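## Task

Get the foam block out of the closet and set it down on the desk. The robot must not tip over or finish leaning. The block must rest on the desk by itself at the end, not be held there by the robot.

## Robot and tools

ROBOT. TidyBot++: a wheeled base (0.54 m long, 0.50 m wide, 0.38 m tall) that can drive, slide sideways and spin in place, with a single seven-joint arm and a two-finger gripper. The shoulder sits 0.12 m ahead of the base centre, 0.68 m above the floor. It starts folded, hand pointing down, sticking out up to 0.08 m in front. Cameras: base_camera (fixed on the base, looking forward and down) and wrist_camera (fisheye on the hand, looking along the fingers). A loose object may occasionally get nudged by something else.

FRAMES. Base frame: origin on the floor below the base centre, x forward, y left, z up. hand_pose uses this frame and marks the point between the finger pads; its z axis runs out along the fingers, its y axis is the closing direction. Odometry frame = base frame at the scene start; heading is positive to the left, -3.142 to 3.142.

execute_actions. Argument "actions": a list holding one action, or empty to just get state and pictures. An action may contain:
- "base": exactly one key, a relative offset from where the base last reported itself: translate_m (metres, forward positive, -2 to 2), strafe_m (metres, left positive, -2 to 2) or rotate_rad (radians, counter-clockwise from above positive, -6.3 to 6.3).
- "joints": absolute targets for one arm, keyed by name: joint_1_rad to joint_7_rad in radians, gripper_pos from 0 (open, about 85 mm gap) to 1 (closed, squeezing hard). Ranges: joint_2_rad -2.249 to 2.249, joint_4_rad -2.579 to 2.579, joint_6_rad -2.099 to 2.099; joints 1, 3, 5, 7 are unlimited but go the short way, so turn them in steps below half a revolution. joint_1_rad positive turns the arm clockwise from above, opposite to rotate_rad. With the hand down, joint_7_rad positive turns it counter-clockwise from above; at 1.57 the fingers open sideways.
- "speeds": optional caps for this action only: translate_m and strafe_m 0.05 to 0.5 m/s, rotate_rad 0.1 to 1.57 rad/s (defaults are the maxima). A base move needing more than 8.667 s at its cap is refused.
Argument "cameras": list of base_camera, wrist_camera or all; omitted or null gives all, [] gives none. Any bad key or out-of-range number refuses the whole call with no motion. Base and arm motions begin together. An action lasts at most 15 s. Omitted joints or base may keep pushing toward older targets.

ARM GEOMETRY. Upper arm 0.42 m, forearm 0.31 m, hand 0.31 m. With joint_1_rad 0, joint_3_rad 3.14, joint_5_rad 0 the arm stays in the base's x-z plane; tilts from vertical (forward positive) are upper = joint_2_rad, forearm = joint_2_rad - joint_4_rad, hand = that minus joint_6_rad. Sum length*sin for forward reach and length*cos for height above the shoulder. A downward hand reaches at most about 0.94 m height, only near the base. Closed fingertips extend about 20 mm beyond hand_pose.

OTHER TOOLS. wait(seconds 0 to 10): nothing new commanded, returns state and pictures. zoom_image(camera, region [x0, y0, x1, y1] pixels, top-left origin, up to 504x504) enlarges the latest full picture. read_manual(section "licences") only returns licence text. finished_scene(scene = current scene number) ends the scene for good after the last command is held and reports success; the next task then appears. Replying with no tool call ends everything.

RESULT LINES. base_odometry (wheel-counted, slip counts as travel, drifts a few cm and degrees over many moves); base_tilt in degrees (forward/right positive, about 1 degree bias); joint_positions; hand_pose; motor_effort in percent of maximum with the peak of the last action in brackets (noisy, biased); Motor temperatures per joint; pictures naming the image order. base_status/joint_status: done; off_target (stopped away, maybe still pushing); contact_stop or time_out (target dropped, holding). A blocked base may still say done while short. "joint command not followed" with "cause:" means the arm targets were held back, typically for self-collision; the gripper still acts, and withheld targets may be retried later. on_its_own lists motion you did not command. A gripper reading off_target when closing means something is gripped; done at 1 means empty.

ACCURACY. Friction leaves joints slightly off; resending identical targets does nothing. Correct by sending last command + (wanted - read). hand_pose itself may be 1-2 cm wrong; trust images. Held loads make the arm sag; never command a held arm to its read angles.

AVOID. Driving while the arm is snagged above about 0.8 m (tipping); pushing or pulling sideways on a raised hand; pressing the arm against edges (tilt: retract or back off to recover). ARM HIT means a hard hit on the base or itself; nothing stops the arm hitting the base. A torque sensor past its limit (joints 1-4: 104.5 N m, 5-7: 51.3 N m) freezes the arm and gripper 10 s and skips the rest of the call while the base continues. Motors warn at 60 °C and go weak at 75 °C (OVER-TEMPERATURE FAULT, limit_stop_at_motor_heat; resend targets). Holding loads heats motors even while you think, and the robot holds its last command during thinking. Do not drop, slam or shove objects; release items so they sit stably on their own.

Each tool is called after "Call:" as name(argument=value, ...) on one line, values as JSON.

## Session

Call:
execute_actions(actions=[])

Scene clock: 0.00 s.
Motor temperatures (°C, as the motors report them): [41 38 35 36 44 39 46]
base_odometry: x=+0.000 y=+0.000 heading=+0.000 (m, m, rad; odometry frame)
base_tilt: forward=+0.8 right=+0.0 (deg)
base_status: not commanded
joint_positions: joint_1_rad=+0.003 joint_2_rad=-0.299 joint_3_rad=+3.142 joint_4_rad=-2.533 joint_5_rad=-0.048 joint_6_rad=-0.839 joint_7_rad=+1.541 gripper_pos=+0.000
joint_status: not commanded
motor_effort: joint_1_rad=+0 joint_2_rad=-3 joint_3_rad=+0 joint_4_rad=+15 joint_5_rad=+0 joint_6_rad=+2 joint_7_rad=+1 (%)
hand_pose: x=+0.2646 y=+0.0120 z=+0.5801 quat_wxyz=(-0.019, +0.999, -0.032, +0.034) (m; base frame)
pictures: base_camera, wrist_camera
camera_calibration (this result's frames):
wrist_camera: T_world_to_cam=[[-0.111739, -0.993718, -0.00618278, 0.0432682], [-0.992566, 0.111908, -0.0478416, 0.343925], [0.048233, 0.000791029, -0.998836, 0.704328], [0, 0, 0, 1]] pos_world=[0.312232, 0.00395139, 0.720229]
Images, in order (width x height): base_camera 644x364, wrist_camera 644x476.

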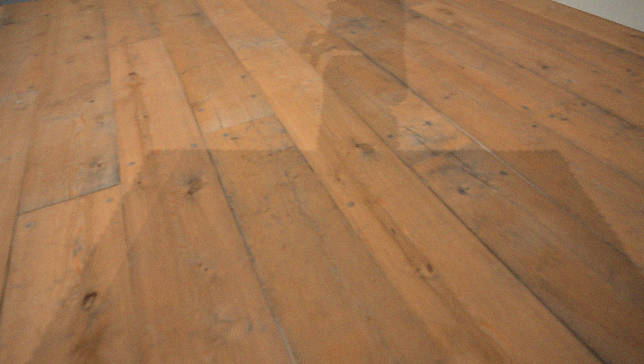

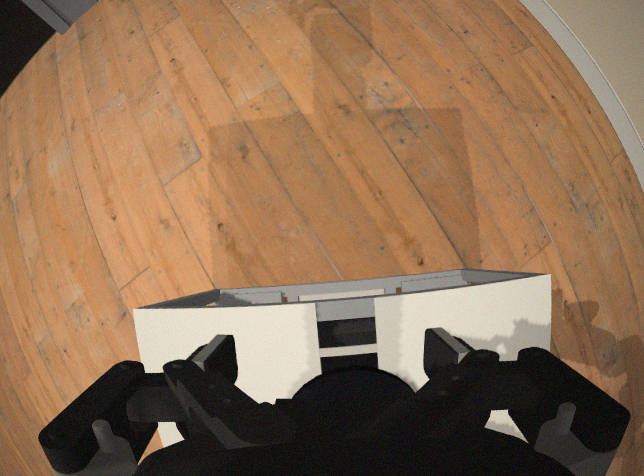

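Call:
execute_actions(actions=[{"base":{"rotate_rad":0.48},"joints":{"joint_6_rad":0.45,"joint_5_rad":0.04,"joint_7_rad":1.6,"joint_1_rad":-0.3,"gripper_pos":1}}])

Scene clock: 3.47 s.
Motor temperatures (°C, as the motors report them): [41 38 35 36 44 39 46]
base_odometry: x=+0.000 y=+0.000 heading=+0.479 (m, m, rad; odometry frame)
base_tilt: forward=+0.8 right=+0.0 (deg)
base_status: done
joint_positions: joint_1_rad=-0.287 joint_2_rad=-0.299 joint_3_rad=+3.142 joint_4_rad=-2.533 joint_5_rad=-0.006 joint_6_rad=+0.429 joint_7_rad=+1.562 gripper_pos=+0.999
joint_status: all done
motor_effort: joint_1_rad=+0(2) joint_2_rad=-7(6) joint_3_rad=-1(1) joint_4_rad=+17(17) joint_5_rad=+0(1) joint_6_rad=+8(10) joint_7_rad=+0(1) (%)
hand_pose: x=+0.5282 y=+0.1210 z=+0.8182 quat_wxyz=(-0.092, +0.778, +0.105, +0.613) (m; base frame)
pictures: base_camera, wrist_camera
camera_calibration (this result's frames):
wrist_camera: T_world_to_cam=[[0.230885, -0.971685, -0.0502117, 0.0348586], [-0.255752, -0.0108169, -0.966682, 0.982221], [0.938767, 0.236034, -0.251008, -0.181348], [0, 0, 0, 1]] pos_world=[0.4134, 0.0873003, 0.905726]
Images, in order (width x height): base_camera 644x364, wrist_camera 644x476.

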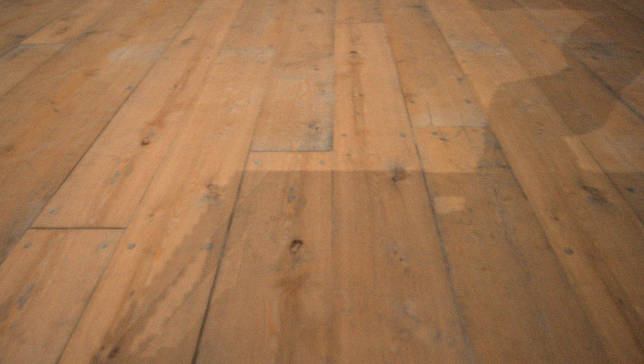

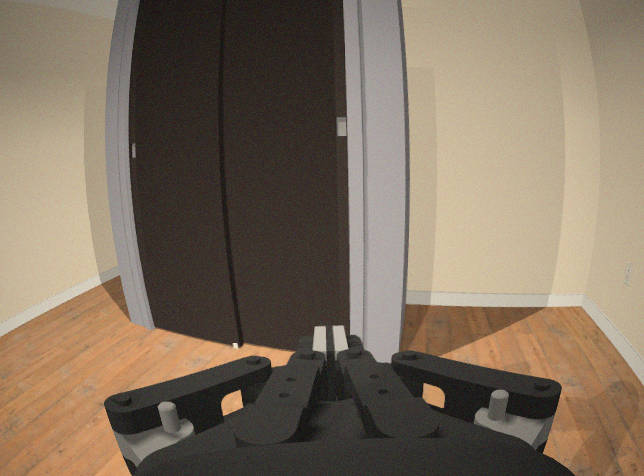

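Call:
execute_actions(actions=[{"base":{"strafe_m":0.51},"joints":{"joint_1_rad":0.25,"joint_2_rad":0.1,"joint_4_rad":-1.72,"joint_6_rad":0.22,"joint_7_rad":3.16}}], cameras=[])

Call:
execute_actions(actions=[{"base":{"translate_m":0.76}}])

Scene clock: 8.97 s.
Motor temperatures (°C, as the motors report them): [41 38 35 36 44 39 46]
base_odometry: x=-0.236 y=+0.452 heading=+0.480 (m, m, rad; odometry frame)
base_tilt: forward=+0.8 right=+0.0 (deg)
base_status: done
joint_positions: joint_1_rad=+0.235 joint_2_rad=+0.074 joint_3_rad=+3.140 joint_4_rad=-1.744 joint_5_rad=-0.006 joint_6_rad=+0.260 joint_7_rad=+3.126 gripper_pos=+0.999
joint_status: all done
motor_effort: joint_1_rad=+0(2) joint_2_rad=-24(25) joint_3_rad=-1(2) joint_4_rad=+19(20) joint_5_rad=+0(1) joint_6_rad=+9(9) joint_7_rad=+1(0) (%)
hand_pose: x=+0.7488 y=-0.1490 z=+1.0288 quat_wxyz=(+0.554, +0.556, +0.429, +0.447) (m; base frame)
pictures: none
No camera images: the call's "cameras" was empty. Leave "cameras" out to get every camera's image.

Scene clock: 11.87 s.
Motor temperatures (°C, as the motors report them): [41 38 35 36 44 39 46]
base_odometry: x=+0.438 y=+0.804 heading=+0.481 (m, m, rad; odometry frame)
base_tilt: forward=+0.9 right=+0.0 (deg)
base_status: done
joint_positions: joint_1_rad=+0.236 joint_2_rad=+0.085 joint_3_rad=+3.140 joint_4_rad=-1.742 joint_5_rad=-0.006 joint_6_rad=+0.257 joint_7_rad=+3.126 gripper_pos=+0.999
joint_status: not commanded
motor_effort: joint_1_rad=+0(1) joint_2_rad=-25(27) joint_3_rad=-1(2) joint_4_rad=+19(20) joint_5_rad=+0(1) joint_6_rad=+9(9) joint_7_rad=+1(0) (%)
hand_pose: x=+0.7525 y=-0.1506 z=+1.0219 quat_wxyz=(+0.551, +0.560, +0.431, +0.444) (m; base frame)
pictures: base_camera, wrist_camera
camera_calibration (this result's frames):
wrist_camera: T_world_to_cam=[[-0.0531635, -0.0570078, 0.996957, -0.989163], [-0.250247, -0.965751, -0.0685679, 0.167848], [0.966721, -0.253131, 0.0370767, -0.665788], [0, 0, 0, 1]] pos_world=[0.633047, -0.0628224, 1.02235]
Images, in order (width x height): base_camera 644x364, wrist_camera 644x476.

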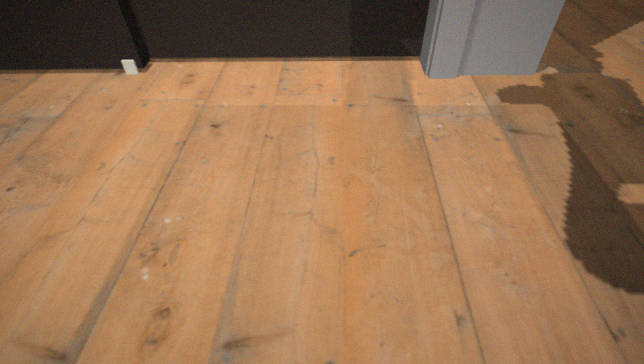

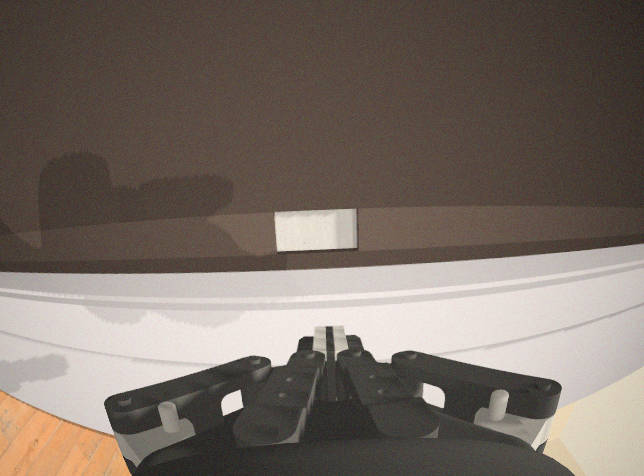

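Call:
execute_actions(actions=[{"base":{"translate_m":0.14},"speeds":{"translate_m":0.2}}], cameras=["wrist_camera"])

Scene clock: 14.83 s.
Motor temperatures (°C, as the motors report them): [41 38 35 36 44 39 46]
base_odometry: x=+0.562 y=+0.869 heading=+0.481 (m, m, rad; odometry frame)
base_tilt: forward=+0.9 right=+0.0 (deg)
base_status: done
joint_positions: joint_1_rad=+0.236 joint_2_rad=+0.088 joint_3_rad=+3.140 joint_4_rad=-1.741 joint_5_rad=-0.006 joint_6_rad=+0.256 joint_7_rad=+3.126 gripper_pos=+0.999
joint_status: not commanded
motor_effort: joint_1_rad=+0(2) joint_2_rad=-25(28) joint_3_rad=-1(2) joint_4_rad=+19(20) joint_5_rad=+0(0) joint_6_rad=+9(9) joint_7_rad=+0(0) (%)
hand_pose: x=+0.7534 y=-0.1511 z=+1.0200 quat_wxyz=(+0.550, +0.561, +0.432, +0.443) (m; base frame)
pictures: wrist_camera
camera_calibration (this result's frames):
wrist_camera: T_world_to_cam=[[-0.0501452, -0.0577163, 0.997073, -0.989804], [-0.250927, -0.965578, -0.068513, 0.167903], [0.966706, -0.253628, 0.0339365, -0.663613], [0, 0, 0, 1]] pos_world=[0.634016, -0.0633149, 1.02093]
Images, in order (width x height): wrist_camera 644x476.

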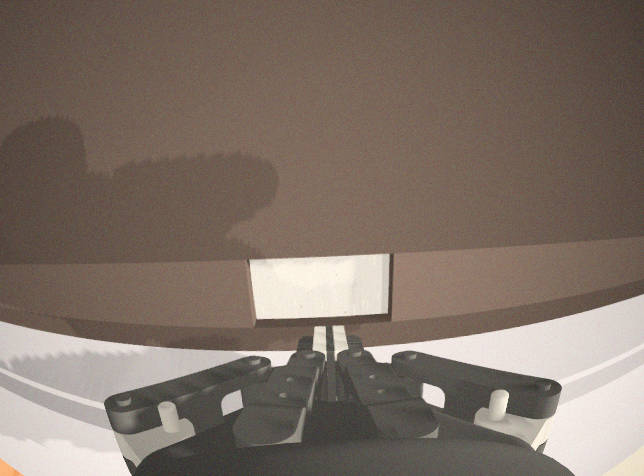

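Call:
execute_actions(actions=[{"base":{"strafe_m":0.012}}], cameras=[])

Call:
execute_actions(actions=[{"base":{"translate_m":0.048},"speeds":{"translate_m":0.05}}], cameras=["wrist_camera"])

Scene clock: 18.03 s.
Motor temperatures (°C, as the motors report them): [41 38 35 36 44 39 46]
base_odometry: x=+0.557 y=+0.880 heading=+0.481 (m, m, rad; odometry frame)
base_tilt: forward=+0.9 right=+0.1 (deg)
base_status: done
joint_positions: joint_1_rad=+0.240 joint_2_rad=+0.088 joint_3_rad=+3.140 joint_4_rad=-1.741 joint_5_rad=-0.006 joint_6_rad=+0.256 joint_7_rad=+3.126 gripper_pos=+0.999
joint_status: not commanded
motor_effort: joint_1_rad=+0(3) joint_2_rad=-24(27) joint_3_rad=+0(3) joint_4_rad=+19(20) joint_5_rad=+0(0) joint_6_rad=+8(9) joint_7_rad=+1(1) (%)
hand_pose: x=+0.7529 y=-0.1533 z=+1.0200 quat_wxyz=(+0.551, +0.562, +0.431, +0.442) (m; base frame)
pictures: none
No camera images: the call's "cameras" was empty. Leave "cameras" out to get every camera's image.

Scene clock: 19.53 s.
Motor temperatures (°C, as the motors report them): [41 38 35 36 44 39 46]
base_odometry: x=+0.599 y=+0.902 heading=+0.481 (m, m, rad; odometry frame)
base_tilt: forward=+0.9 right=+0.0 (deg)
base_status: done
joint_positions: joint_1_rad=+0.243 joint_2_rad=+0.072 joint_3_rad=+3.140 joint_4_rad=-1.746 joint_5_rad=-0.006 joint_6_rad=+0.239 joint_7_rad=+3.126 gripper_pos=+0.999
joint_status: not commanded
motor_effort: joint_1_rad=-1(3) joint_2_rad=-19(26) joint_3_rad=-3(4) joint_4_rad=+23(26) joint_5_rad=+0(0) joint_6_rad=+11(13) joint_7_rad=+0(0) (%)
hand_pose: x=+0.7467 y=-0.1540 z=+1.0224 quat_wxyz=(+0.550, +0.564, +0.431, +0.440) (m; base frame)
pictures: wrist_camera
camera_calibration (this result's frames):
wrist_camera: T_world_to_cam=[[-0.0454409, -0.0586569, 0.997243, -0.996549], [-0.257744, -0.963787, -0.0684335, 0.168889], [0.965144, -0.260143, 0.0286769, -0.652425], [0, 0, 0, 1]] pos_world=[0.62793, -0.0654055, 1.02407]
Images, in order (width x height): wrist_camera 644x476.

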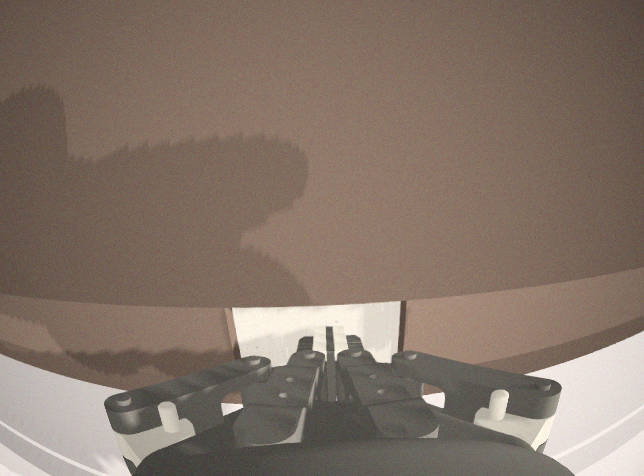

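Call:
execute_actions(actions=[{"base":{"strafe_m":0.1},"speeds":{"strafe_m":0.07},"joints":{"joint_1_rad":0.17,"joint_3_rad":3.07,"joint_2_rad":0.115}}])

Scene clock: 22.67 s.
Motor temperatures (°C, as the motors report them): [41 38 35 36 44 39 46]
base_odometry: x=+0.553 y=+0.991 heading=+0.481 (m, m, rad; odometry frame)
base_tilt: forward=+0.8 right=-0.1 (deg)
base_status: done
joint_positions: joint_1_rad=+0.229 joint_2_rad=+0.067 joint_3_rad=+3.124 joint_4_rad=-1.744 joint_5_rad=-0.006 joint_6_rad=+0.230 joint_7_rad=+3.126 gripper_pos=+0.999
joint_status: joint_1_rad off_target (ended at +0.229, target +0.170); joint_2_rad off_target (ended at +0.067, target +0.115); joint_3_rad off_target (ended at +3.124, target +3.070)
motor_effort: joint_1_rad=-9(16) joint_2_rad=-13(24) joint_3_rad=-9(16) joint_4_rad=+26(28) joint_5_rad=+1(2) joint_6_rad=+13(13) joint_7_rad=+0(0) (%)
hand_pose: x=+0.7495 y=-0.1344 z=+1.0231 quat_wxyz=(+0.542, +0.558, +0.440, +0.448) (m; base frame)
pictures: base_camera, wrist_camera
camera_calibration (this result's frames):
wrist_camera: T_world_to_cam=[[-0.0400762, -0.0619205, 0.997276, -1.00045], [-0.227826, -0.971221, -0.0694581, 0.166174], [0.972877, -0.229989, 0.0248158, -0.647816], [0, 0, 0, 1]] pos_world=[0.62801, -0.0495469, 1.02534]
Images, in order (width x height): base_camera 644x364, wrist_camera 644x476.

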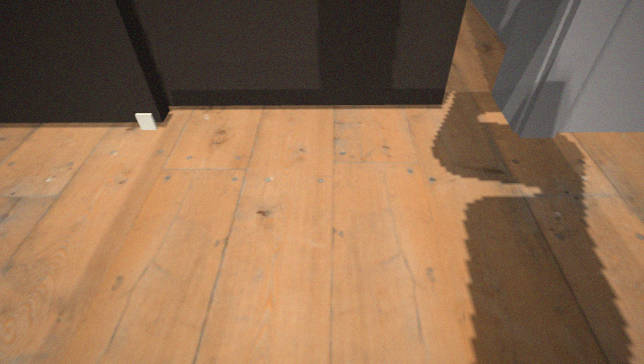

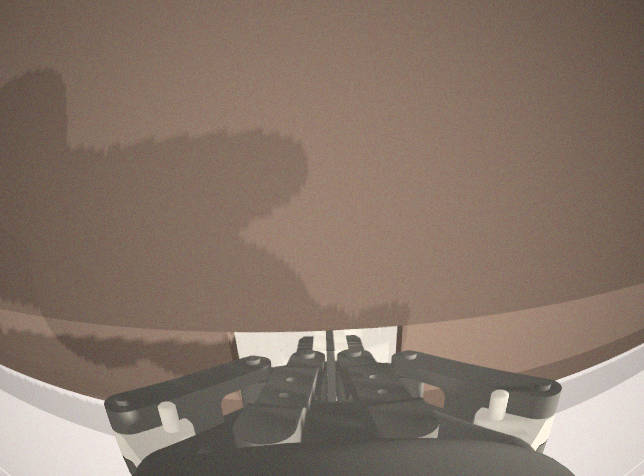

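Call:
execute_actions(actions=[{"base":{"strafe_m":0.36},"speeds":{"strafe_m":0.13}}])

Call:
execute_actions(actions=[{"base":{"translate_m":-0.1},"joints":{"joint_1_rad":0.25,"joint_3_rad":3.15,"joint_2_rad":0.03},"speeds":{"translate_m":0.1}}], cameras=[])

Call:
execute_actions(actions=[{"base":{"strafe_m":-0.42},"joints":{"joint_1_rad":-0.015,"joint_2_rad":-0.1,"joint_4_rad":-1.9,"joint_6_rad":-0.3,"joint_7_rad":1.53}}])

Scene clock: 28.87 s.
Motor temperatures (°C, as the motors report them): [41 38 35 36 44 39 46]
base_odometry: x=+0.387 y=+1.310 heading=+0.480 (m, m, rad; odometry frame)
base_tilt: forward=+0.7 right=+0.0 (deg)
base_status: done
joint_positions: joint_1_rad=+0.217 joint_2_rad=+0.059 joint_3_rad=+3.112 joint_4_rad=-1.749 joint_5_rad=-0.006 joint_6_rad=+0.222 joint_7_rad=+3.126 gripper_pos=+0.999
joint_status: not commanded
motor_effort: joint_1_rad=-7(16) joint_2_rad=-9(22) joint_3_rad=-7(16) joint_4_rad=+29(29) joint_5_rad=+1(2) joint_6_rad=+14(14) joint_7_rad=+0(1) (%)
hand_pose: x=+0.7490 y=-0.1192 z=+1.0232 quat_wxyz=(+0.535, +0.554, +0.448, +0.453) (m; base frame)
pictures: base_camera, wrist_camera
camera_calibration (this result's frames):
wrist_camera: T_world_to_cam=[[-0.0344577, -0.0641834, 0.997343, -1.00412], [-0.205333, -0.976192, -0.0699163, 0.163899], [0.978085, -0.207197, 0.0204583, -0.640564], [0, 0, 0, 1]] pos_world=[0.625581, -0.037174, 1.02602]
Images, in order (width x height): base_camera 644x364, wrist_camera 644x476.

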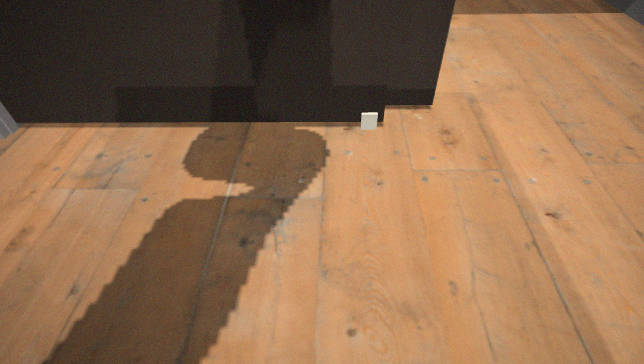

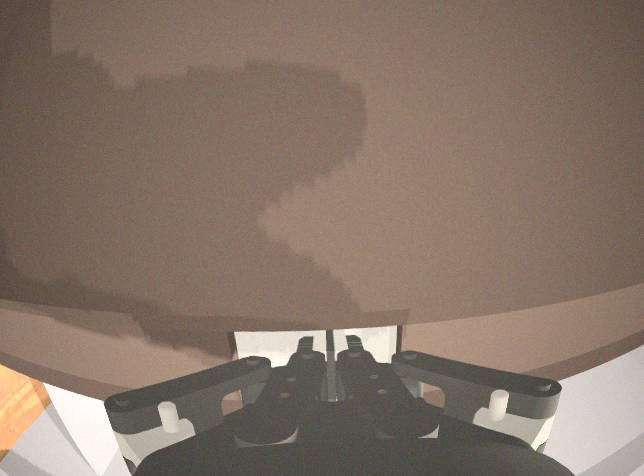

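Scene clock: 30.43 s.
Motor temperatures (°C, as the motors report them): [41 38 35 36 44 39 46]
base_odometry: x=+0.298 y=+1.264 heading=+0.480 (m, m, rad; odometry frame)
base_tilt: forward=+0.8 right=+0.0 (deg)
base_status: done
joint_positions: joint_1_rad=+0.243 joint_2_rad=+0.042 joint_3_rad=+3.144 joint_4_rad=-1.717 joint_5_rad=-0.006 joint_6_rad=+0.222 joint_7_rad=+3.126 gripper_pos=+0.999
joint_status: all done
motor_effort: joint_1_rad=+0(6) joint_2_rad=-23(29) joint_3_rad=+0(6) joint_4_rad=+19(28) joint_5_rad=+0(1) joint_6_rad=+9(13) joint_7_rad=+1(0) (%)
hand_pose: x=+0.7379 y=-0.1539 z=+1.0537 quat_wxyz=(+0.562, +0.553, +0.422, +0.448) (m; base frame)
pictures: none
No camera images: the call's "cameras" was empty. Leave "cameras" out to get every camera's image.

Scene clock: 32.63 s.
Motor temperatures (°C, as the motors report them): [41 38 35 36 44 39 46]
base_odometry: x=+0.492 y=+0.891 heading=+0.480 (m, m, rad; odometry frame)
base_tilt: forward=+0.8 right=+0.0 (deg)
base_status: done
joint_positions: joint_1_rad=-0.001 joint_2_rad=-0.073 joint_3_rad=+3.148 joint_4_rad=-1.879 joint_5_rad=-0.006 joint_6_rad=-0.268 joint_7_rad=+1.549 gripper_pos=+0.999
joint_status: all done
motor_effort: joint_1_rad=+0(2) joint_2_rad=-18(24) joint_3_rad=+0(2) joint_4_rad=+19(20) joint_5_rad=+0(0) joint_6_rad=+8(8) joint_7_rad=+1(0) (%)
hand_pose: x=+0.6666 y=-0.0016 z=+0.8780 quat_wxyz=(-0.006, +0.861, -0.014, +0.509) (m; base frame)
pictures: base_camera, wrist_camera
camera_calibration (this result's frames):
wrist_camera: T_world_to_cam=[[-0.0726693, -0.99623, -0.047383, 0.0866364], [-0.495974, 0.0773146, -0.864888, 1.14502], [0.865291, -0.0393501, -0.499723, -0.000450844], [0, 0, 0, 1]] pos_world=[0.574588, -0.00223495, 0.994197]
Images, in order (width x height): base_camera 644x364, wrist_camera 644x476.

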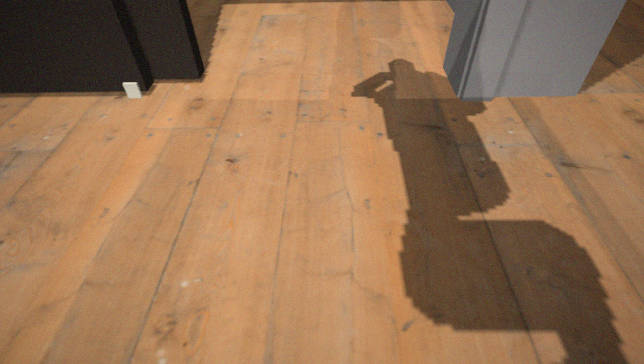

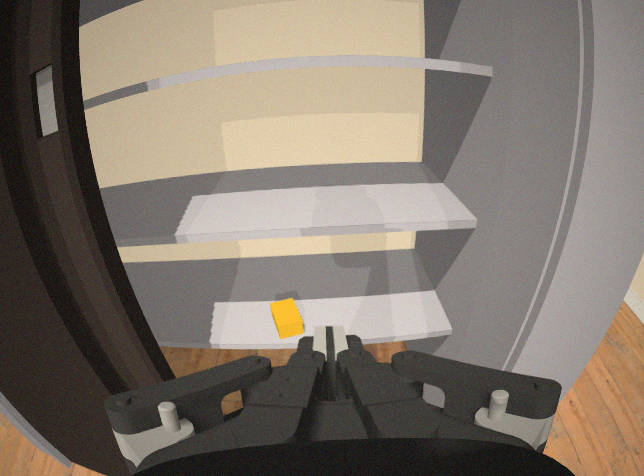

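Call:
zoom_image(camera="wrist_camera", region=[200, 220, 400, 360])

Region (200, 220, 400, 360) of wrist_camera's 644x476 image, scaled by 2.520; it fills the top 353 rows of this view, and the rest is white.

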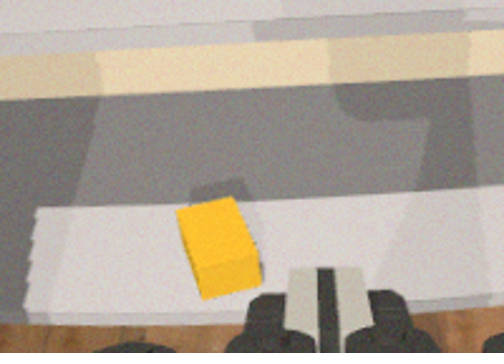

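Call:
execute_actions(actions=[{"base":{"translate_m":0.28},"joints":{"joint_1_rad":-0.165,"joint_2_rad":0.93,"joint_4_rad":-2.12,"joint_6_rad":0.94,"gripper_pos":0}}])

Scene clock: 41.83 s.
Motor temperatures (°C, as the motors report them): [41 38 35 36 44 39 46]
base_odometry: x=+0.740 y=+1.021 heading=+0.479 (m, m, rad; odometry frame)
base_tilt: forward=+0.9 right=+0.0 (deg)
base_status: done
joint_positions: joint_1_rad=-0.148 joint_2_rad=+0.911 joint_3_rad=+3.148 joint_4_rad=-2.094 joint_5_rad=-0.006 joint_6_rad=+0.901 joint_7_rad=+1.549 gripper_pos=+0.000
joint_status: all done
motor_effort: joint_1_rad=+0(1) joint_2_rad=-38(39) joint_3_rad=-1(2) joint_4_rad=+6(20) joint_5_rad=+0(0) joint_6_rad=+7(8) joint_7_rad=+0(1) (%)
hand_pose: x=+0.7558 y=+0.0913 z=+0.4698 quat_wxyz=(-0.038, +0.867, +0.052, +0.494) (m; base frame)
pictures: base_camera, wrist_camera
camera_calibration (this result's frames):
wrist_camera: T_world_to_cam=[[0.0718482, -0.996809, -0.0347919, 0.0511964], [-0.526262, -0.00825444, -0.850282, 0.852864], [0.847281, 0.0794009, -0.525176, -0.26318], [0, 0, 0, 1]] pos_world=[0.668139, 0.0789696, 0.588741]
Images, in order (width x height): base_camera 644x364, wrist_camera 644x476.

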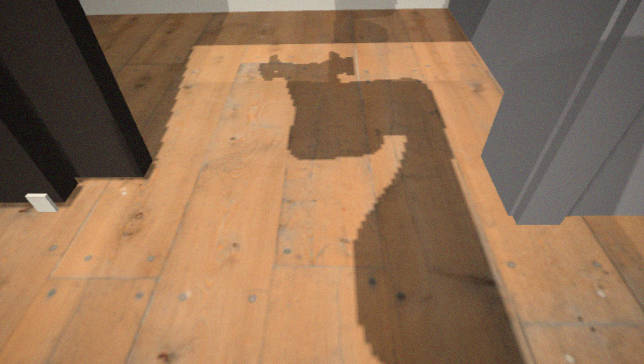

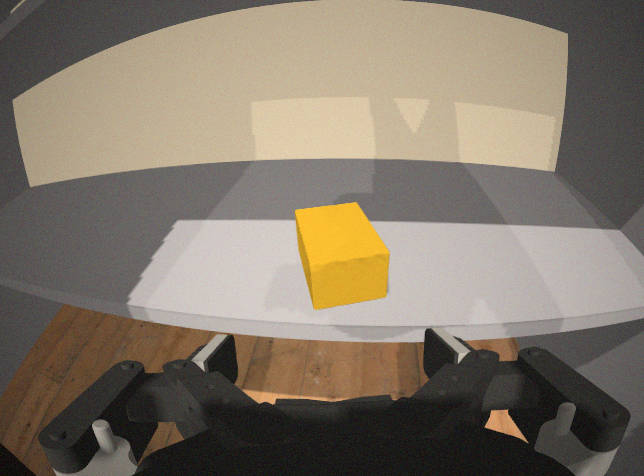

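Call:
execute_actions(actions=[{"base":{"strafe_m":-0.11},"joints":{"joint_1_rad":-0.345,"joint_2_rad":0.85,"joint_6_rad":0.81}}], cameras=["wrist_camera"])

Call:
execute_actions(actions=[{"base":{"translate_m":0.11},"speeds":{"translate_m":0.2}}])

Scene clock: 49.67 s.
Motor temperatures (°C, as the motors report them): [41 38 35 36 44 39 46]
base_odometry: x=+0.791 y=+0.923 heading=+0.480 (m, m, rad; odometry frame)
base_tilt: forward=+0.9 right=+0.1 (deg)
base_status: done
joint_positions: joint_1_rad=-0.331 joint_2_rad=+0.871 joint_3_rad=+3.148 joint_4_rad=-2.096 joint_5_rad=-0.005 joint_6_rad=+0.849 joint_7_rad=+1.549 gripper_pos=+0.000
joint_status: all done
motor_effort: joint_1_rad=+0(3) joint_2_rad=-37(38) joint_3_rad=-1(3) joint_4_rad=+7(7) joint_5_rad=+0(0) joint_6_rad=+7(7) joint_7_rad=+0(1) (%)
hand_pose: x=+0.7276 y=+0.2055 z=+0.4810 quat_wxyz=(-0.082, +0.862, +0.132, +0.483) (m; base frame)
pictures: wrist_camera
camera_calibration (this result's frames):
wrist_camera: T_world_to_cam=[[0.251911, -0.967148, -0.0341432, 0.0300406], [-0.527258, -0.107578, -0.842868, 0.866092], [0.811504, 0.23033, -0.537037, -0.241795], [0, 0, 0, 1]] pos_world=[0.645304, 0.177919, 0.601174]
Images, in order (width x height): wrist_camera 644x476.

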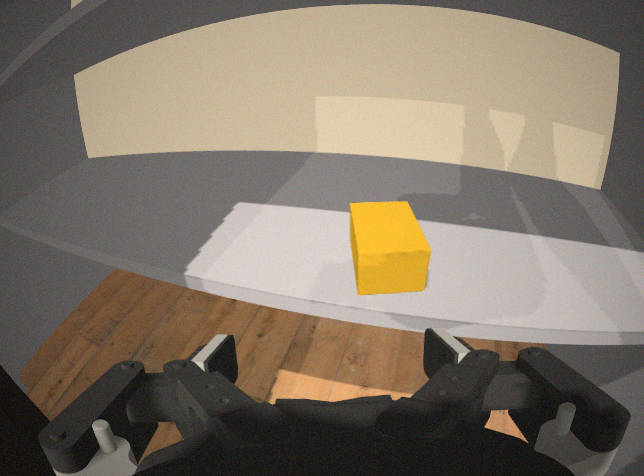

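Scene clock: 50.97 s.
Motor temperatures (°C, as the motors report them): [41 38 35 36 44 39 46]
base_odometry: x=+0.889 y=+0.974 heading=+0.479 (m, m, rad; odometry frame)
base_tilt: forward=+0.9 right=+0.0 (deg)
base_status: done
joint_positions: joint_1_rad=-0.333 joint_2_rad=+0.870 joint_3_rad=+3.148 joint_4_rad=-2.100 joint_5_rad=-0.005 joint_6_rad=+0.847 joint_7_rad=+1.549 gripper_pos=+0.000
joint_status: not commanded
motor_effort: joint_1_rad=+0(1) joint_2_rad=-37(39) joint_3_rad=-1(2) joint_4_rad=+7(8) joint_5_rad=+0(0) joint_6_rad=+8(8) joint_7_rad=+1(1) (%)
hand_pose: x=+0.7256 y=+0.2057 z=+0.4801 quat_wxyz=(-0.082, +0.863, +0.132, +0.481) (m; base frame)
pictures: base_camera, wrist_camera
camera_calibration (this result's frames):
wrist_camera: T_world_to_cam=[[0.25314, -0.966838, -0.033832, 0.029616], [-0.530355, -0.109442, -0.840682, 0.865864], [0.809101, 0.230753, -0.540471, -0.237348], [0, 0, 0, 1]] pos_world=[0.643756, 0.178164, 0.600639]
Images, in order (width x height): base_camera 644x364, wrist_camera 644x476.

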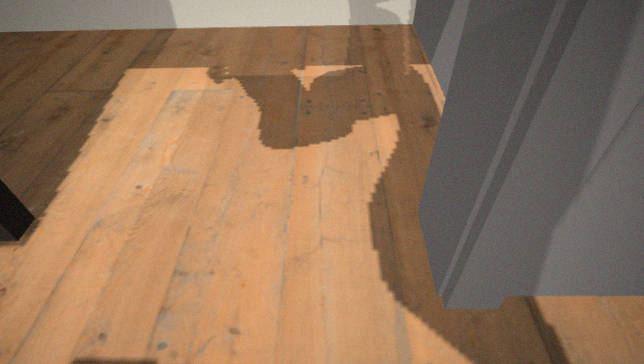

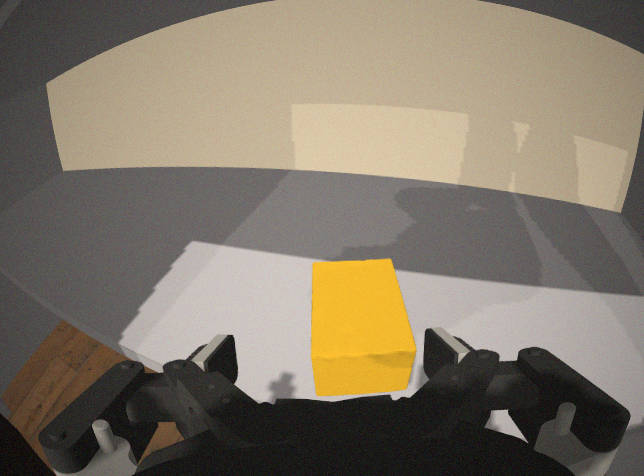

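Call:
execute_actions(actions=[{"base":{"translate_m":0.058},"speeds":{"translate_m":0.15}}], cameras=["wrist_camera"])

Call:
execute_actions(actions=[{"joints":{"joint_2_rad":1.045,"joint_4_rad":-2.02,"joint_6_rad":0.99}}], cameras=["wrist_camera"])

Scene clock: 57.77 s.
Motor temperatures (°C, as the motors report them): [41 38 35 36 44 39 46]
base_odometry: x=+0.941 y=+1.000 heading=+0.479 (m, m, rad; odometry frame)
base_tilt: forward=+0.9 right=+0.0 (deg)
base_status: done
joint_positions: joint_1_rad=-0.334 joint_2_rad=+0.870 joint_3_rad=+3.148 joint_4_rad=-2.102 joint_5_rad=-0.005 joint_6_rad=+0.847 joint_7_rad=+1.549 gripper_pos=+0.000
joint_status: not commanded
motor_effort: joint_1_rad=+0(1) joint_2_rad=-37(37) joint_3_rad=-1(2) joint_4_rad=+7(8) joint_5_rad=+0(0) joint_6_rad=+7(8) joint_7_rad=+1(0) (%)
hand_pose: x=+0.7242 y=+0.2060 z=+0.4793 quat_wxyz=(-0.082, +0.863, +0.133, +0.480) (m; base frame)
pictures: wrist_camera
camera_calibration (this result's frames):
wrist_camera: T_world_to_cam=[[0.254131, -0.966585, -0.0336272, 0.0293387], [-0.532461, -0.110798, -0.839172, 0.865536], [0.807405, 0.231165, -0.542826, -0.234506], [0, 0, 0, 1]] pos_world=[0.642749, 0.178468, 0.600024]
Images, in order (width x height): wrist_camera 644x476.

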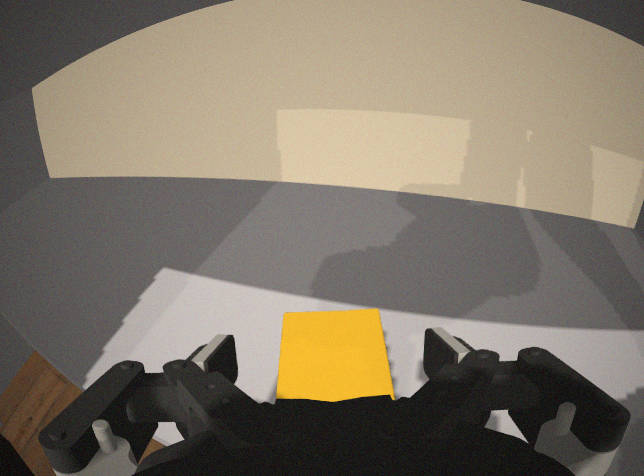

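Scene clock: 58.93 s.
Motor temperatures (°C, as the motors report them): [41 38 35 36 44 39 46]
base_odometry: x=+0.941 y=+1.000 heading=+0.479 (m, m, rad; odometry frame)
base_tilt: forward=+0.9 right=+0.0 (deg)
base_status: not commanded
joint_positions: joint_1_rad=-0.334 joint_2_rad=+1.033 joint_3_rad=+3.148 joint_4_rad=-2.045 joint_5_rad=-0.005 joint_6_rad=+0.950 joint_7_rad=+1.549 gripper_pos=+0.000
joint_status: all done
motor_effort: joint_1_rad=-1(1) joint_2_rad=-39(41) joint_3_rad=-2(1) joint_4_rad=+5(7) joint_5_rad=+0(0) joint_6_rad=+7(8) joint_7_rad=+0(1) (%)
hand_pose: x=+0.7301 y=+0.2080 z=+0.4187 quat_wxyz=(-0.081, +0.864, +0.134, +0.478) (m; base frame)
pictures: wrist_camera
camera_calibration (this result's frames):
wrist_camera: T_world_to_cam=[[0.254857, -0.96644, -0.03226, 0.0266202], [-0.53449, -0.11299, -0.837588, 0.819312], [0.805834, 0.230708, -0.545349, -0.270326], [0, 0, 0, 1]] pos_world=[0.648968, 0.180667, 0.539683]
Images, in order (width x height): wrist_camera 644x476.

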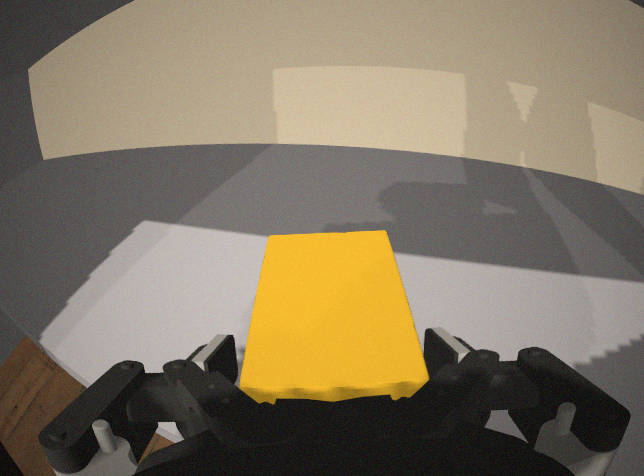

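Call:
execute_actions(actions=[{"joints":{"gripper_pos":1}}], cameras=["wrist_camera"])

Call:
execute_actions(actions=[{"joints":{"joint_2_rad":0.91,"joint_4_rad":-2.08,"joint_6_rad":0.83}}], cameras=["wrist_camera"])

Scene clock: 62.43 s.
Motor temperatures (°C, as the motors report them): [41 38 35 36 44 39 46]
base_odometry: x=+0.941 y=+1.000 heading=+0.479 (m, m, rad; odometry frame)
base_tilt: forward=+0.8 right=+0.0 (deg)
base_status: not commanded
joint_positions: joint_1_rad=-0.334 joint_2_rad=+1.034 joint_3_rad=+3.148 joint_4_rad=-2.045 joint_5_rad=-0.005 joint_6_rad=+0.956 joint_7_rad=+1.549 gripper_pos=+0.387
joint_status: gripper_pos off_target (ended at +0.387, target +1.000)
motor_effort: joint_1_rad=+0(1) joint_2_rad=-38(40) joint_3_rad=-3(2) joint_4_rad=+5(5) joint_5_rad=+1(1) joint_6_rad=+7(8) joint_7_rad=+0(1) (%)
hand_pose: x=+0.7309 y=+0.2083 z=+0.4200 quat_wxyz=(-0.082, +0.863, +0.134, +0.481) (m; base frame)
pictures: wrist_camera
camera_calibration (this result's frames):
wrist_camera: T_world_to_cam=[[0.255058, -0.966375, -0.0326305, 0.0267277], [-0.530088, -0.111525, -0.840576, 0.818668], [0.808673, 0.231693, -0.54071, -0.274572], [0, 0, 0, 1]] pos_world=[0.649188, 0.180747, 0.540562]
Images, in order (width x height): wrist_camera 644x476.

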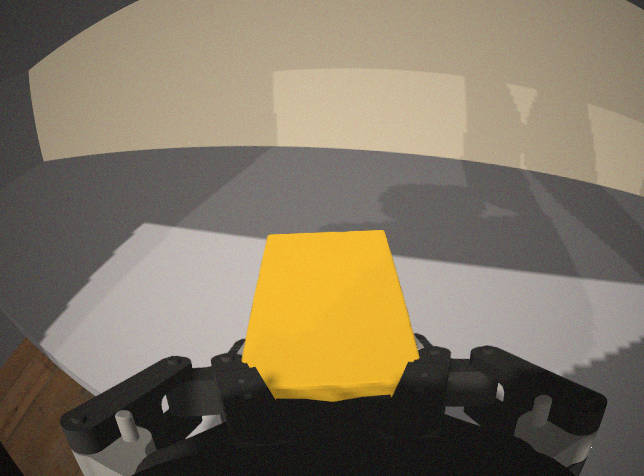

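Scene clock: 63.47 s.
Motor temperatures (°C, as the motors report them): [41 38 35 36 44 39 46]
base_odometry: x=+0.941 y=+1.000 heading=+0.479 (m, m, rad; odometry frame)
base_tilt: forward=+0.9 right=+0.0 (deg)
base_status: not commanded
joint_positions: joint_1_rad=-0.334 joint_2_rad=+0.925 joint_3_rad=+3.148 joint_4_rad=-2.058 joint_5_rad=-0.005 joint_6_rad=+0.867 joint_7_rad=+1.549 gripper_pos=+0.387
joint_status: all done
motor_effort: joint_1_rad=-1(1) joint_2_rad=-38(41) joint_3_rad=-1(2) joint_4_rad=+7(7) joint_5_rad=+0(0) joint_6_rad=+8(8) joint_7_rad=+1(0) (%)
hand_pose: x=+0.7362 y=+0.2101 z=+0.4631 quat_wxyz=(-0.082, +0.861, +0.133, +0.484) (m; base frame)
pictures: wrist_camera
camera_calibration (this result's frames):
wrist_camera: T_world_to_cam=[[0.254759, -0.966407, -0.0339798, 0.0294095], [-0.524755, -0.108647, -0.844291, 0.855063], [0.812238, 0.232922, -0.534806, -0.261526], [0, 0, 0, 1]] pos_world=[0.653628, 0.182236, 0.583056]
Images, in order (width x height): wrist_camera 644x476.

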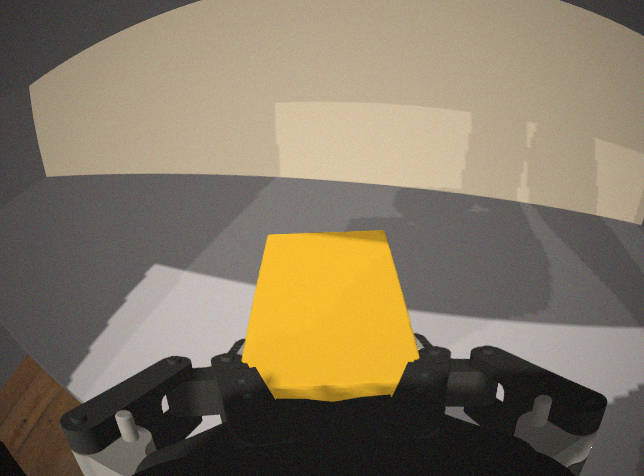

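Call:
execute_actions(actions=[{"base":{"translate_m":-1.2},"joints":{"joint_1_rad":-0.2}}], cameras=[])

Call:
execute_actions(actions=[{"base":{"rotate_rad":3.14},"joints":{"joint_1_rad":0.015,"joint_2_rad":-0.2,"joint_4_rad":-1.9,"joint_6_rad":-0.2},"speeds":{"rotate_rad":1.0}}])

Scene clock: 70.33 s.
Motor temperatures (°C, as the motors report them): [41 38 35 36 44 39 46]
base_odometry: x=-0.124 y=+0.447 heading=+0.479 (m, m, rad; odometry frame)
base_tilt: forward=+0.8 right=+0.0 (deg)
base_status: done
joint_positions: joint_1_rad=-0.201 joint_2_rad=+0.925 joint_3_rad=+3.150 joint_4_rad=-2.064 joint_5_rad=-0.005 joint_6_rad=+0.865 joint_7_rad=+1.549 gripper_pos=+0.387
joint_status: all done
motor_effort: joint_1_rad=+0(5) joint_2_rad=-38(41) joint_3_rad=-2(4) joint_4_rad=+7(8) joint_5_rad=+0(1) joint_6_rad=+8(8) joint_7_rad=+1(1) (%)
hand_pose: x=+0.7553 y=+0.1253 z=+0.4605 quat_wxyz=(-0.049, +0.870, +0.076, +0.484) (m; base frame)
pictures: none
No camera images: the call's "cameras" was empty. Leave "cameras" out to get every camera's image.

Scene clock: 74.57 s.
Motor temperatures (°C, as the motors report them): [41 38 35 36 44 39 46]
base_odometry: x=-0.124 y=+0.447 heading=-2.665 (m, m, rad; odometry frame)
base_tilt: forward=+0.8 right=+0.0 (deg)
base_status: done
joint_positions: joint_1_rad=+0.001 joint_2_rad=-0.177 joint_3_rad=+3.149 joint_4_rad=-1.926 joint_5_rad=-0.005 joint_6_rad=-0.162 joint_7_rad=+1.549 gripper_pos=+0.387
joint_status: all done
motor_effort: joint_1_rad=+0(5) joint_2_rad=-16(40) joint_3_rad=+0(4) joint_4_rad=+20(20) joint_5_rad=+0(1) joint_6_rad=+9(9) joint_7_rad=+1(0) (%)
hand_pose: x=+0.6476 y=-0.0033 z=+0.9362 quat_wxyz=(-0.006, +0.817, -0.014, +0.577) (m; base frame)
pictures: base_camera, wrist_camera
camera_calibration (this result's frames):
wrist_camera: T_world_to_cam=[[-0.067117, -0.996096, -0.0573395, 0.0920348], [-0.348965, 0.077275, -0.933944, 1.15556], [0.934729, -0.0426741, -0.352789, -0.137548], [0, 0, 0, 1]] pos_world=[0.537996, -0.00348987, 1.03598]
Images, in order (width x height): base_camera 644x364, wrist_camera 644x476.

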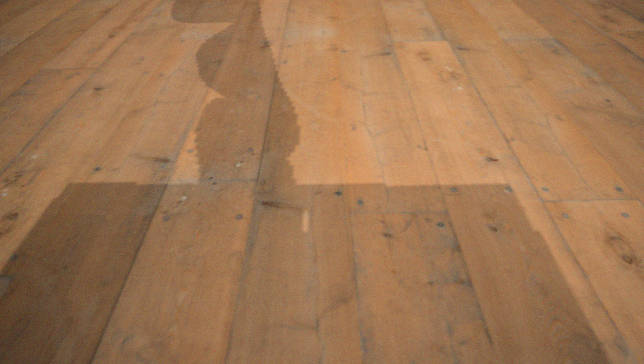

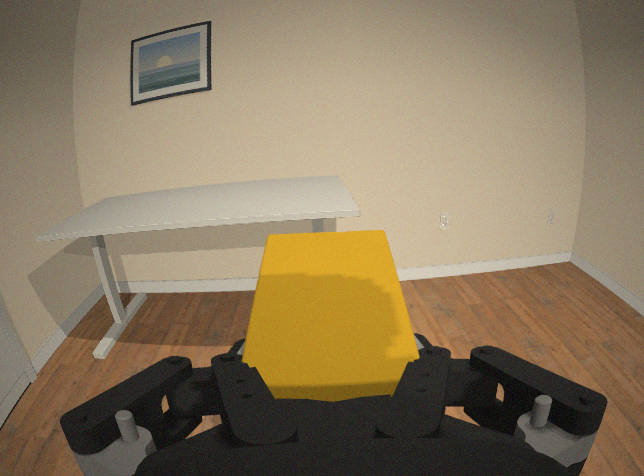

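Call:
execute_actions(actions=[{"base":{"rotate_rad":0.28},"joints":{"joint_2_rad":0.12,"joint_4_rad":-1.7,"joint_6_rad":-0.33}}], cameras=[])

Call:
execute_actions(actions=[{"base":{"translate_m":0.8}}])

Scene clock: 79.00 s.
Motor temperatures (°C, as the motors report them): [41 38 35 36 44 39 46]
base_odometry: x=-0.124 y=+0.447 heading=-2.385 (m, m, rad; odometry frame)
base_tilt: forward=+0.8 right=+0.0 (deg)
base_status: done
joint_positions: joint_1_rad=+0.008 joint_2_rad=+0.116 joint_3_rad=+3.145 joint_4_rad=-1.728 joint_5_rad=-0.005 joint_6_rad=-0.295 joint_7_rad=+1.549 gripper_pos=+0.387
joint_status: all done
motor_effort: joint_1_rad=+0(2) joint_2_rad=-25(28) joint_3_rad=-1(2) joint_4_rad=+19(20) joint_5_rad=+1(0) joint_6_rad=+8(9) joint_7_rad=+1(1) (%)
hand_pose: x=+0.7327 y=-0.0054 z=+0.8477 quat_wxyz=(-0.004, +0.877, -0.016, +0.481) (m; base frame)
pictures: none
No camera images: the call's "cameras" was empty. Leave "cameras" out to get every camera's image.

Scene clock: 81.97 s.
Motor temperatures (°C, as the motors report them): [41 38 35 36 44 39 46]
base_odometry: x=-0.705 y=-0.103 heading=-2.385 (m, m, rad; odometry frame)
base_tilt: forward=+0.9 right=-0.1 (deg)
base_status: done
joint_positions: joint_1_rad=+0.008 joint_2_rad=+0.116 joint_3_rad=+3.145 joint_4_rad=-1.724 joint_5_rad=-0.005 joint_6_rad=-0.297 joint_7_rad=+1.549 gripper_pos=+0.387
joint_status: not commanded
motor_effort: joint_1_rad=+0(1) joint_2_rad=-25(28) joint_3_rad=-1(2) joint_4_rad=+19(20) joint_5_rad=+0(0) joint_6_rad=+8(8) joint_7_rad=+1(1) (%)
hand_pose: x=+0.7334 y=-0.0054 z=+0.8493 quat_wxyz=(-0.004, +0.876, -0.016, +0.481) (m; base frame)
pictures: base_camera, wrist_camera
camera_calibration (this result's frames):
wrist_camera: T_world_to_cam=[[-0.0807243, -0.995884, -0.0412075, 0.0870253], [-0.5488, 0.07892, -0.83222, 1.16462], [0.832047, -0.0445657, -0.552912, -0.00325956], [0, 0, 0, 1]] pos_world=[0.648883, -0.00539031, 0.971008]
Images, in order (width x height): base_camera 644x364, wrist_camera 644x476.

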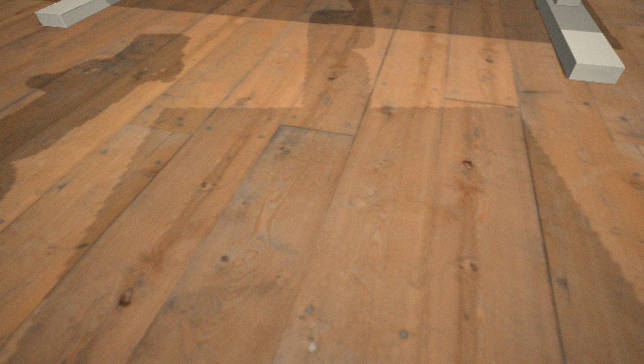

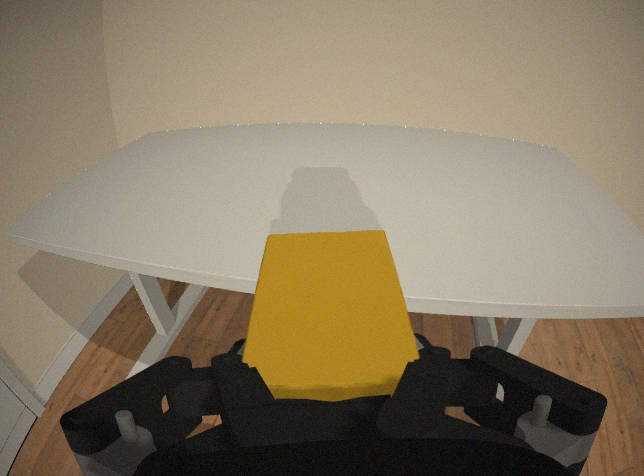

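Call:
execute_actions(actions=[{"base":{"translate_m":0.42}}], cameras=["wrist_camera"])

Call:
execute_actions(actions=[{"joints":{"joint_4_rad":-2.01,"joint_6_rad":0.025}}], cameras=["wrist_camera"])

Scene clock: 86.67 s.
Motor temperatures (°C, as the motors report them): [41 38 35 37 44 39 46]
base_odometry: x=-1.010 y=-0.391 heading=-2.384 (m, m, rad; odometry frame)
base_tilt: forward=+0.9 right=+0.0 (deg)
base_status: done
joint_positions: joint_1_rad=+0.008 joint_2_rad=+0.119 joint_3_rad=+3.145 joint_4_rad=-1.722 joint_5_rad=-0.005 joint_6_rad=-0.298 joint_7_rad=+1.549 gripper_pos=+0.387
joint_status: not commanded
motor_effort: joint_1_rad=+0(2) joint_2_rad=-26(29) joint_3_rad=-1(3) joint_4_rad=+19(19) joint_5_rad=+1(1) joint_6_rad=+8(8) joint_7_rad=+0(1) (%)
hand_pose: x=+0.7343 y=-0.0054 z=+0.8479 quat_wxyz=(-0.004, +0.877, -0.016, +0.480) (m; base frame)
pictures: wrist_camera
camera_calibration (this result's frames):
wrist_camera: T_world_to_cam=[[-0.0808225, -0.995884, -0.0410236, 0.0869484], [-0.550876, 0.0789324, -0.830846, 1.16432], [0.830664, -0.0445522, -0.554988, -0.00194148], [0, 0, 0, 1]] pos_world=[0.650038, -0.00539884, 0.969864]
Images, in order (width x height): wrist_camera 644x476.

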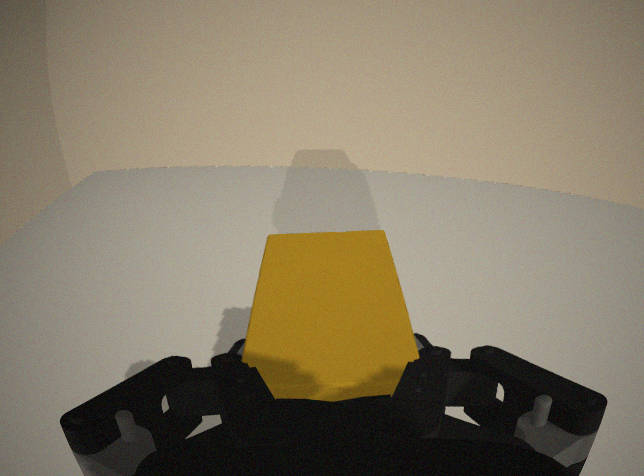

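Scene clock: 88.10 s.
Motor temperatures (°C, as the motors report them): [41 38 35 37 44 39 46]
base_odometry: x=-1.010 y=-0.391 heading=-2.384 (m, m, rad; odometry frame)
base_tilt: forward=+0.9 right=+0.0 (deg)
base_status: not commanded
joint_positions: joint_1_rad=+0.008 joint_2_rad=+0.119 joint_3_rad=+3.145 joint_4_rad=-1.990 joint_5_rad=-0.005 joint_6_rad=-0.016 joint_7_rad=+1.549 gripper_pos=+0.387
joint_status: all done
motor_effort: joint_1_rad=-1(0) joint_2_rad=-24(26) joint_3_rad=+0(0) joint_4_rad=+17(20) joint_5_rad=-1(0) joint_6_rad=+8(7) joint_7_rad=+1(1) (%)
hand_pose: x=+0.7036 y=-0.0055 z=+0.7745 quat_wxyz=(-0.003, +0.873, -0.016, +0.487) (m; base frame)
pictures: wrist_camera
camera_calibration (this result's frames):
wrist_camera: T_world_to_cam=[[-0.0814008, -0.995816, -0.0415185, 0.0821803], [-0.538757, 0.0790094, -0.838748, 1.08404], [0.838519, -0.0459064, -0.542935, -0.032078], [0, 0, 0, 1]] pos_world=[0.617622, -0.00528543, 0.895232]
Images, in order (width x height): wrist_camera 644x476.

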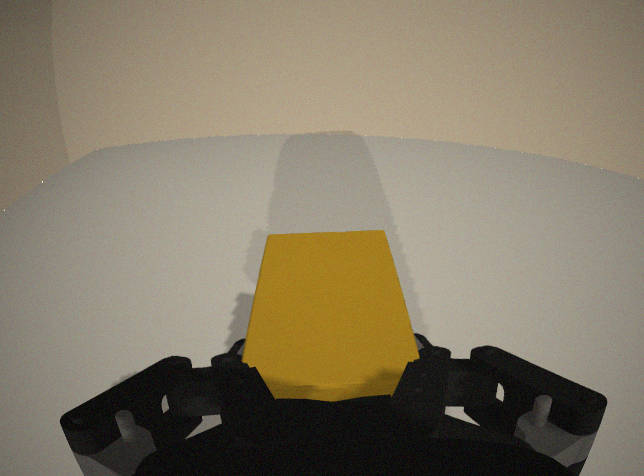

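Call:
execute_actions(actions=[{"joints":{"joint_2_rad":0.225,"joint_6_rad":0.115}}], cameras=[])

Call:
execute_actions(actions=[{"joints":{"joint_4_rad":-2.055,"joint_6_rad":0.16}}], cameras=["wrist_camera"])

Scene clock: 91.10 s.
Motor temperatures (°C, as the motors report them): [41 38 35 37 44 39 46]
base_odometry: x=-1.010 y=-0.391 heading=-2.384 (m, m, rad; odometry frame)
base_tilt: forward=+0.9 right=+0.0 (deg)
base_status: not commanded
joint_positions: joint_1_rad=+0.008 joint_2_rad=+0.213 joint_3_rad=+3.145 joint_4_rad=-1.991 joint_5_rad=-0.005 joint_6_rad=+0.074 joint_7_rad=+1.549 gripper_pos=+0.387
joint_status: all done
motor_effort: joint_1_rad=+0(0) joint_2_rad=-26(28) joint_3_rad=-1(1) joint_4_rad=+17(18) joint_5_rad=-1(0) joint_6_rad=+7(9) joint_7_rad=+1(0) (%)
hand_pose: x=+0.7253 y=-0.0058 z=+0.7417 quat_wxyz=(-0.003, +0.875, -0.016, +0.484) (m; base frame)
pictures: none
No camera images: the call's "cameras" was empty. Leave "cameras" out to get every camera's image.

Scene clock: 91.83 s.
Motor temperatures (°C, as the motors report them): [41 38 35 37 44 39 46]
base_odometry: x=-1.010 y=-0.391 heading=-2.384 (m, m, rad; odometry frame)
base_tilt: forward=+0.8 right=+0.0 (deg)
base_status: not commanded
joint_positions: joint_1_rad=+0.008 joint_2_rad=+0.213 joint_3_rad=+3.145 joint_4_rad=-2.036 joint_5_rad=-0.005 joint_6_rad=+0.123 joint_7_rad=+1.549 gripper_pos=+0.387
joint_status: all done
motor_effort: joint_1_rad=+0(0) joint_2_rad=-26(27) joint_3_rad=-1(1) joint_4_rad=+16(17) joint_5_rad=+0(1) joint_6_rad=+7(8) joint_7_rad=+1(0) (%)
hand_pose: x=+0.7174 y=-0.0058 z=+0.7316 quat_wxyz=(-0.003, +0.874, -0.016, +0.486) (m; base frame)
pictures: wrist_camera
camera_calibration (this result's frames):
wrist_camera: T_world_to_cam=[[-0.0819072, -0.995807, -0.0407269, 0.0809842], [-0.539682, 0.0786703, -0.838185, 1.05579], [0.837875, -0.0466738, -0.543863, -0.0658152], [0, 0, 0, 1]] pos_world=[0.63157, -0.00548666, 0.852452]
Images, in order (width x height): wrist_camera 644x476.

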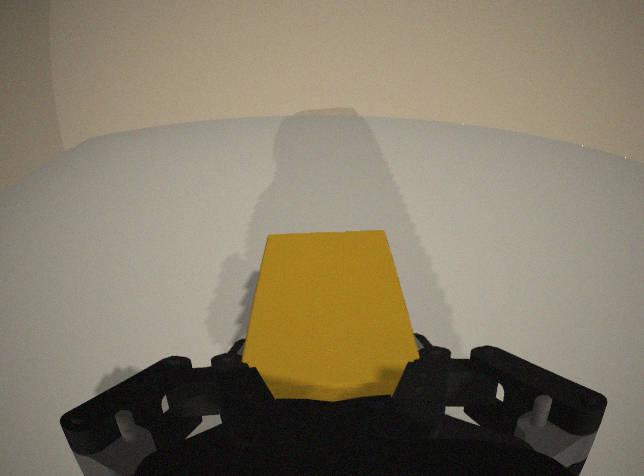

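Call:
execute_actions(actions=[{"joints":{"joint_4_rad":-2.095,"joint_6_rad":0.195}}], cameras=[])

Scene clock: 93.93 s.
Motor temperatures (°C, as the motors report them): [41 38 35 36 44 39 46]
base_odometry: x=-1.010 y=-0.391 heading=-2.384 (m, m, rad; odometry frame)
base_tilt: forward=+0.9 right=+0.0 (deg)
base_status: not commanded
joint_positions: joint_1_rad=+0.008 joint_2_rad=+0.213 joint_3_rad=+3.145 joint_4_rad=-2.060 joint_5_rad=-0.005 joint_6_rad=+0.169 joint_7_rad=+1.549 gripper_pos=+0.387
joint_status: all done
motor_effort: joint_1_rad=-1(1) joint_2_rad=-24(26) joint_3_rad=+0(1) joint_4_rad=+14(16) joint_5_rad=+0(1) joint_6_rad=+6(7) joint_7_rad=+0(0) (%)
hand_pose: x=+0.7162 y=-0.0058 z=+0.7317 quat_wxyz=(-0.003, +0.868, -0.016, +0.496) (m; base frame)
pictures: none
No camera images: the call's "cameras" was empty. Leave "cameras" out to get every camera's image.


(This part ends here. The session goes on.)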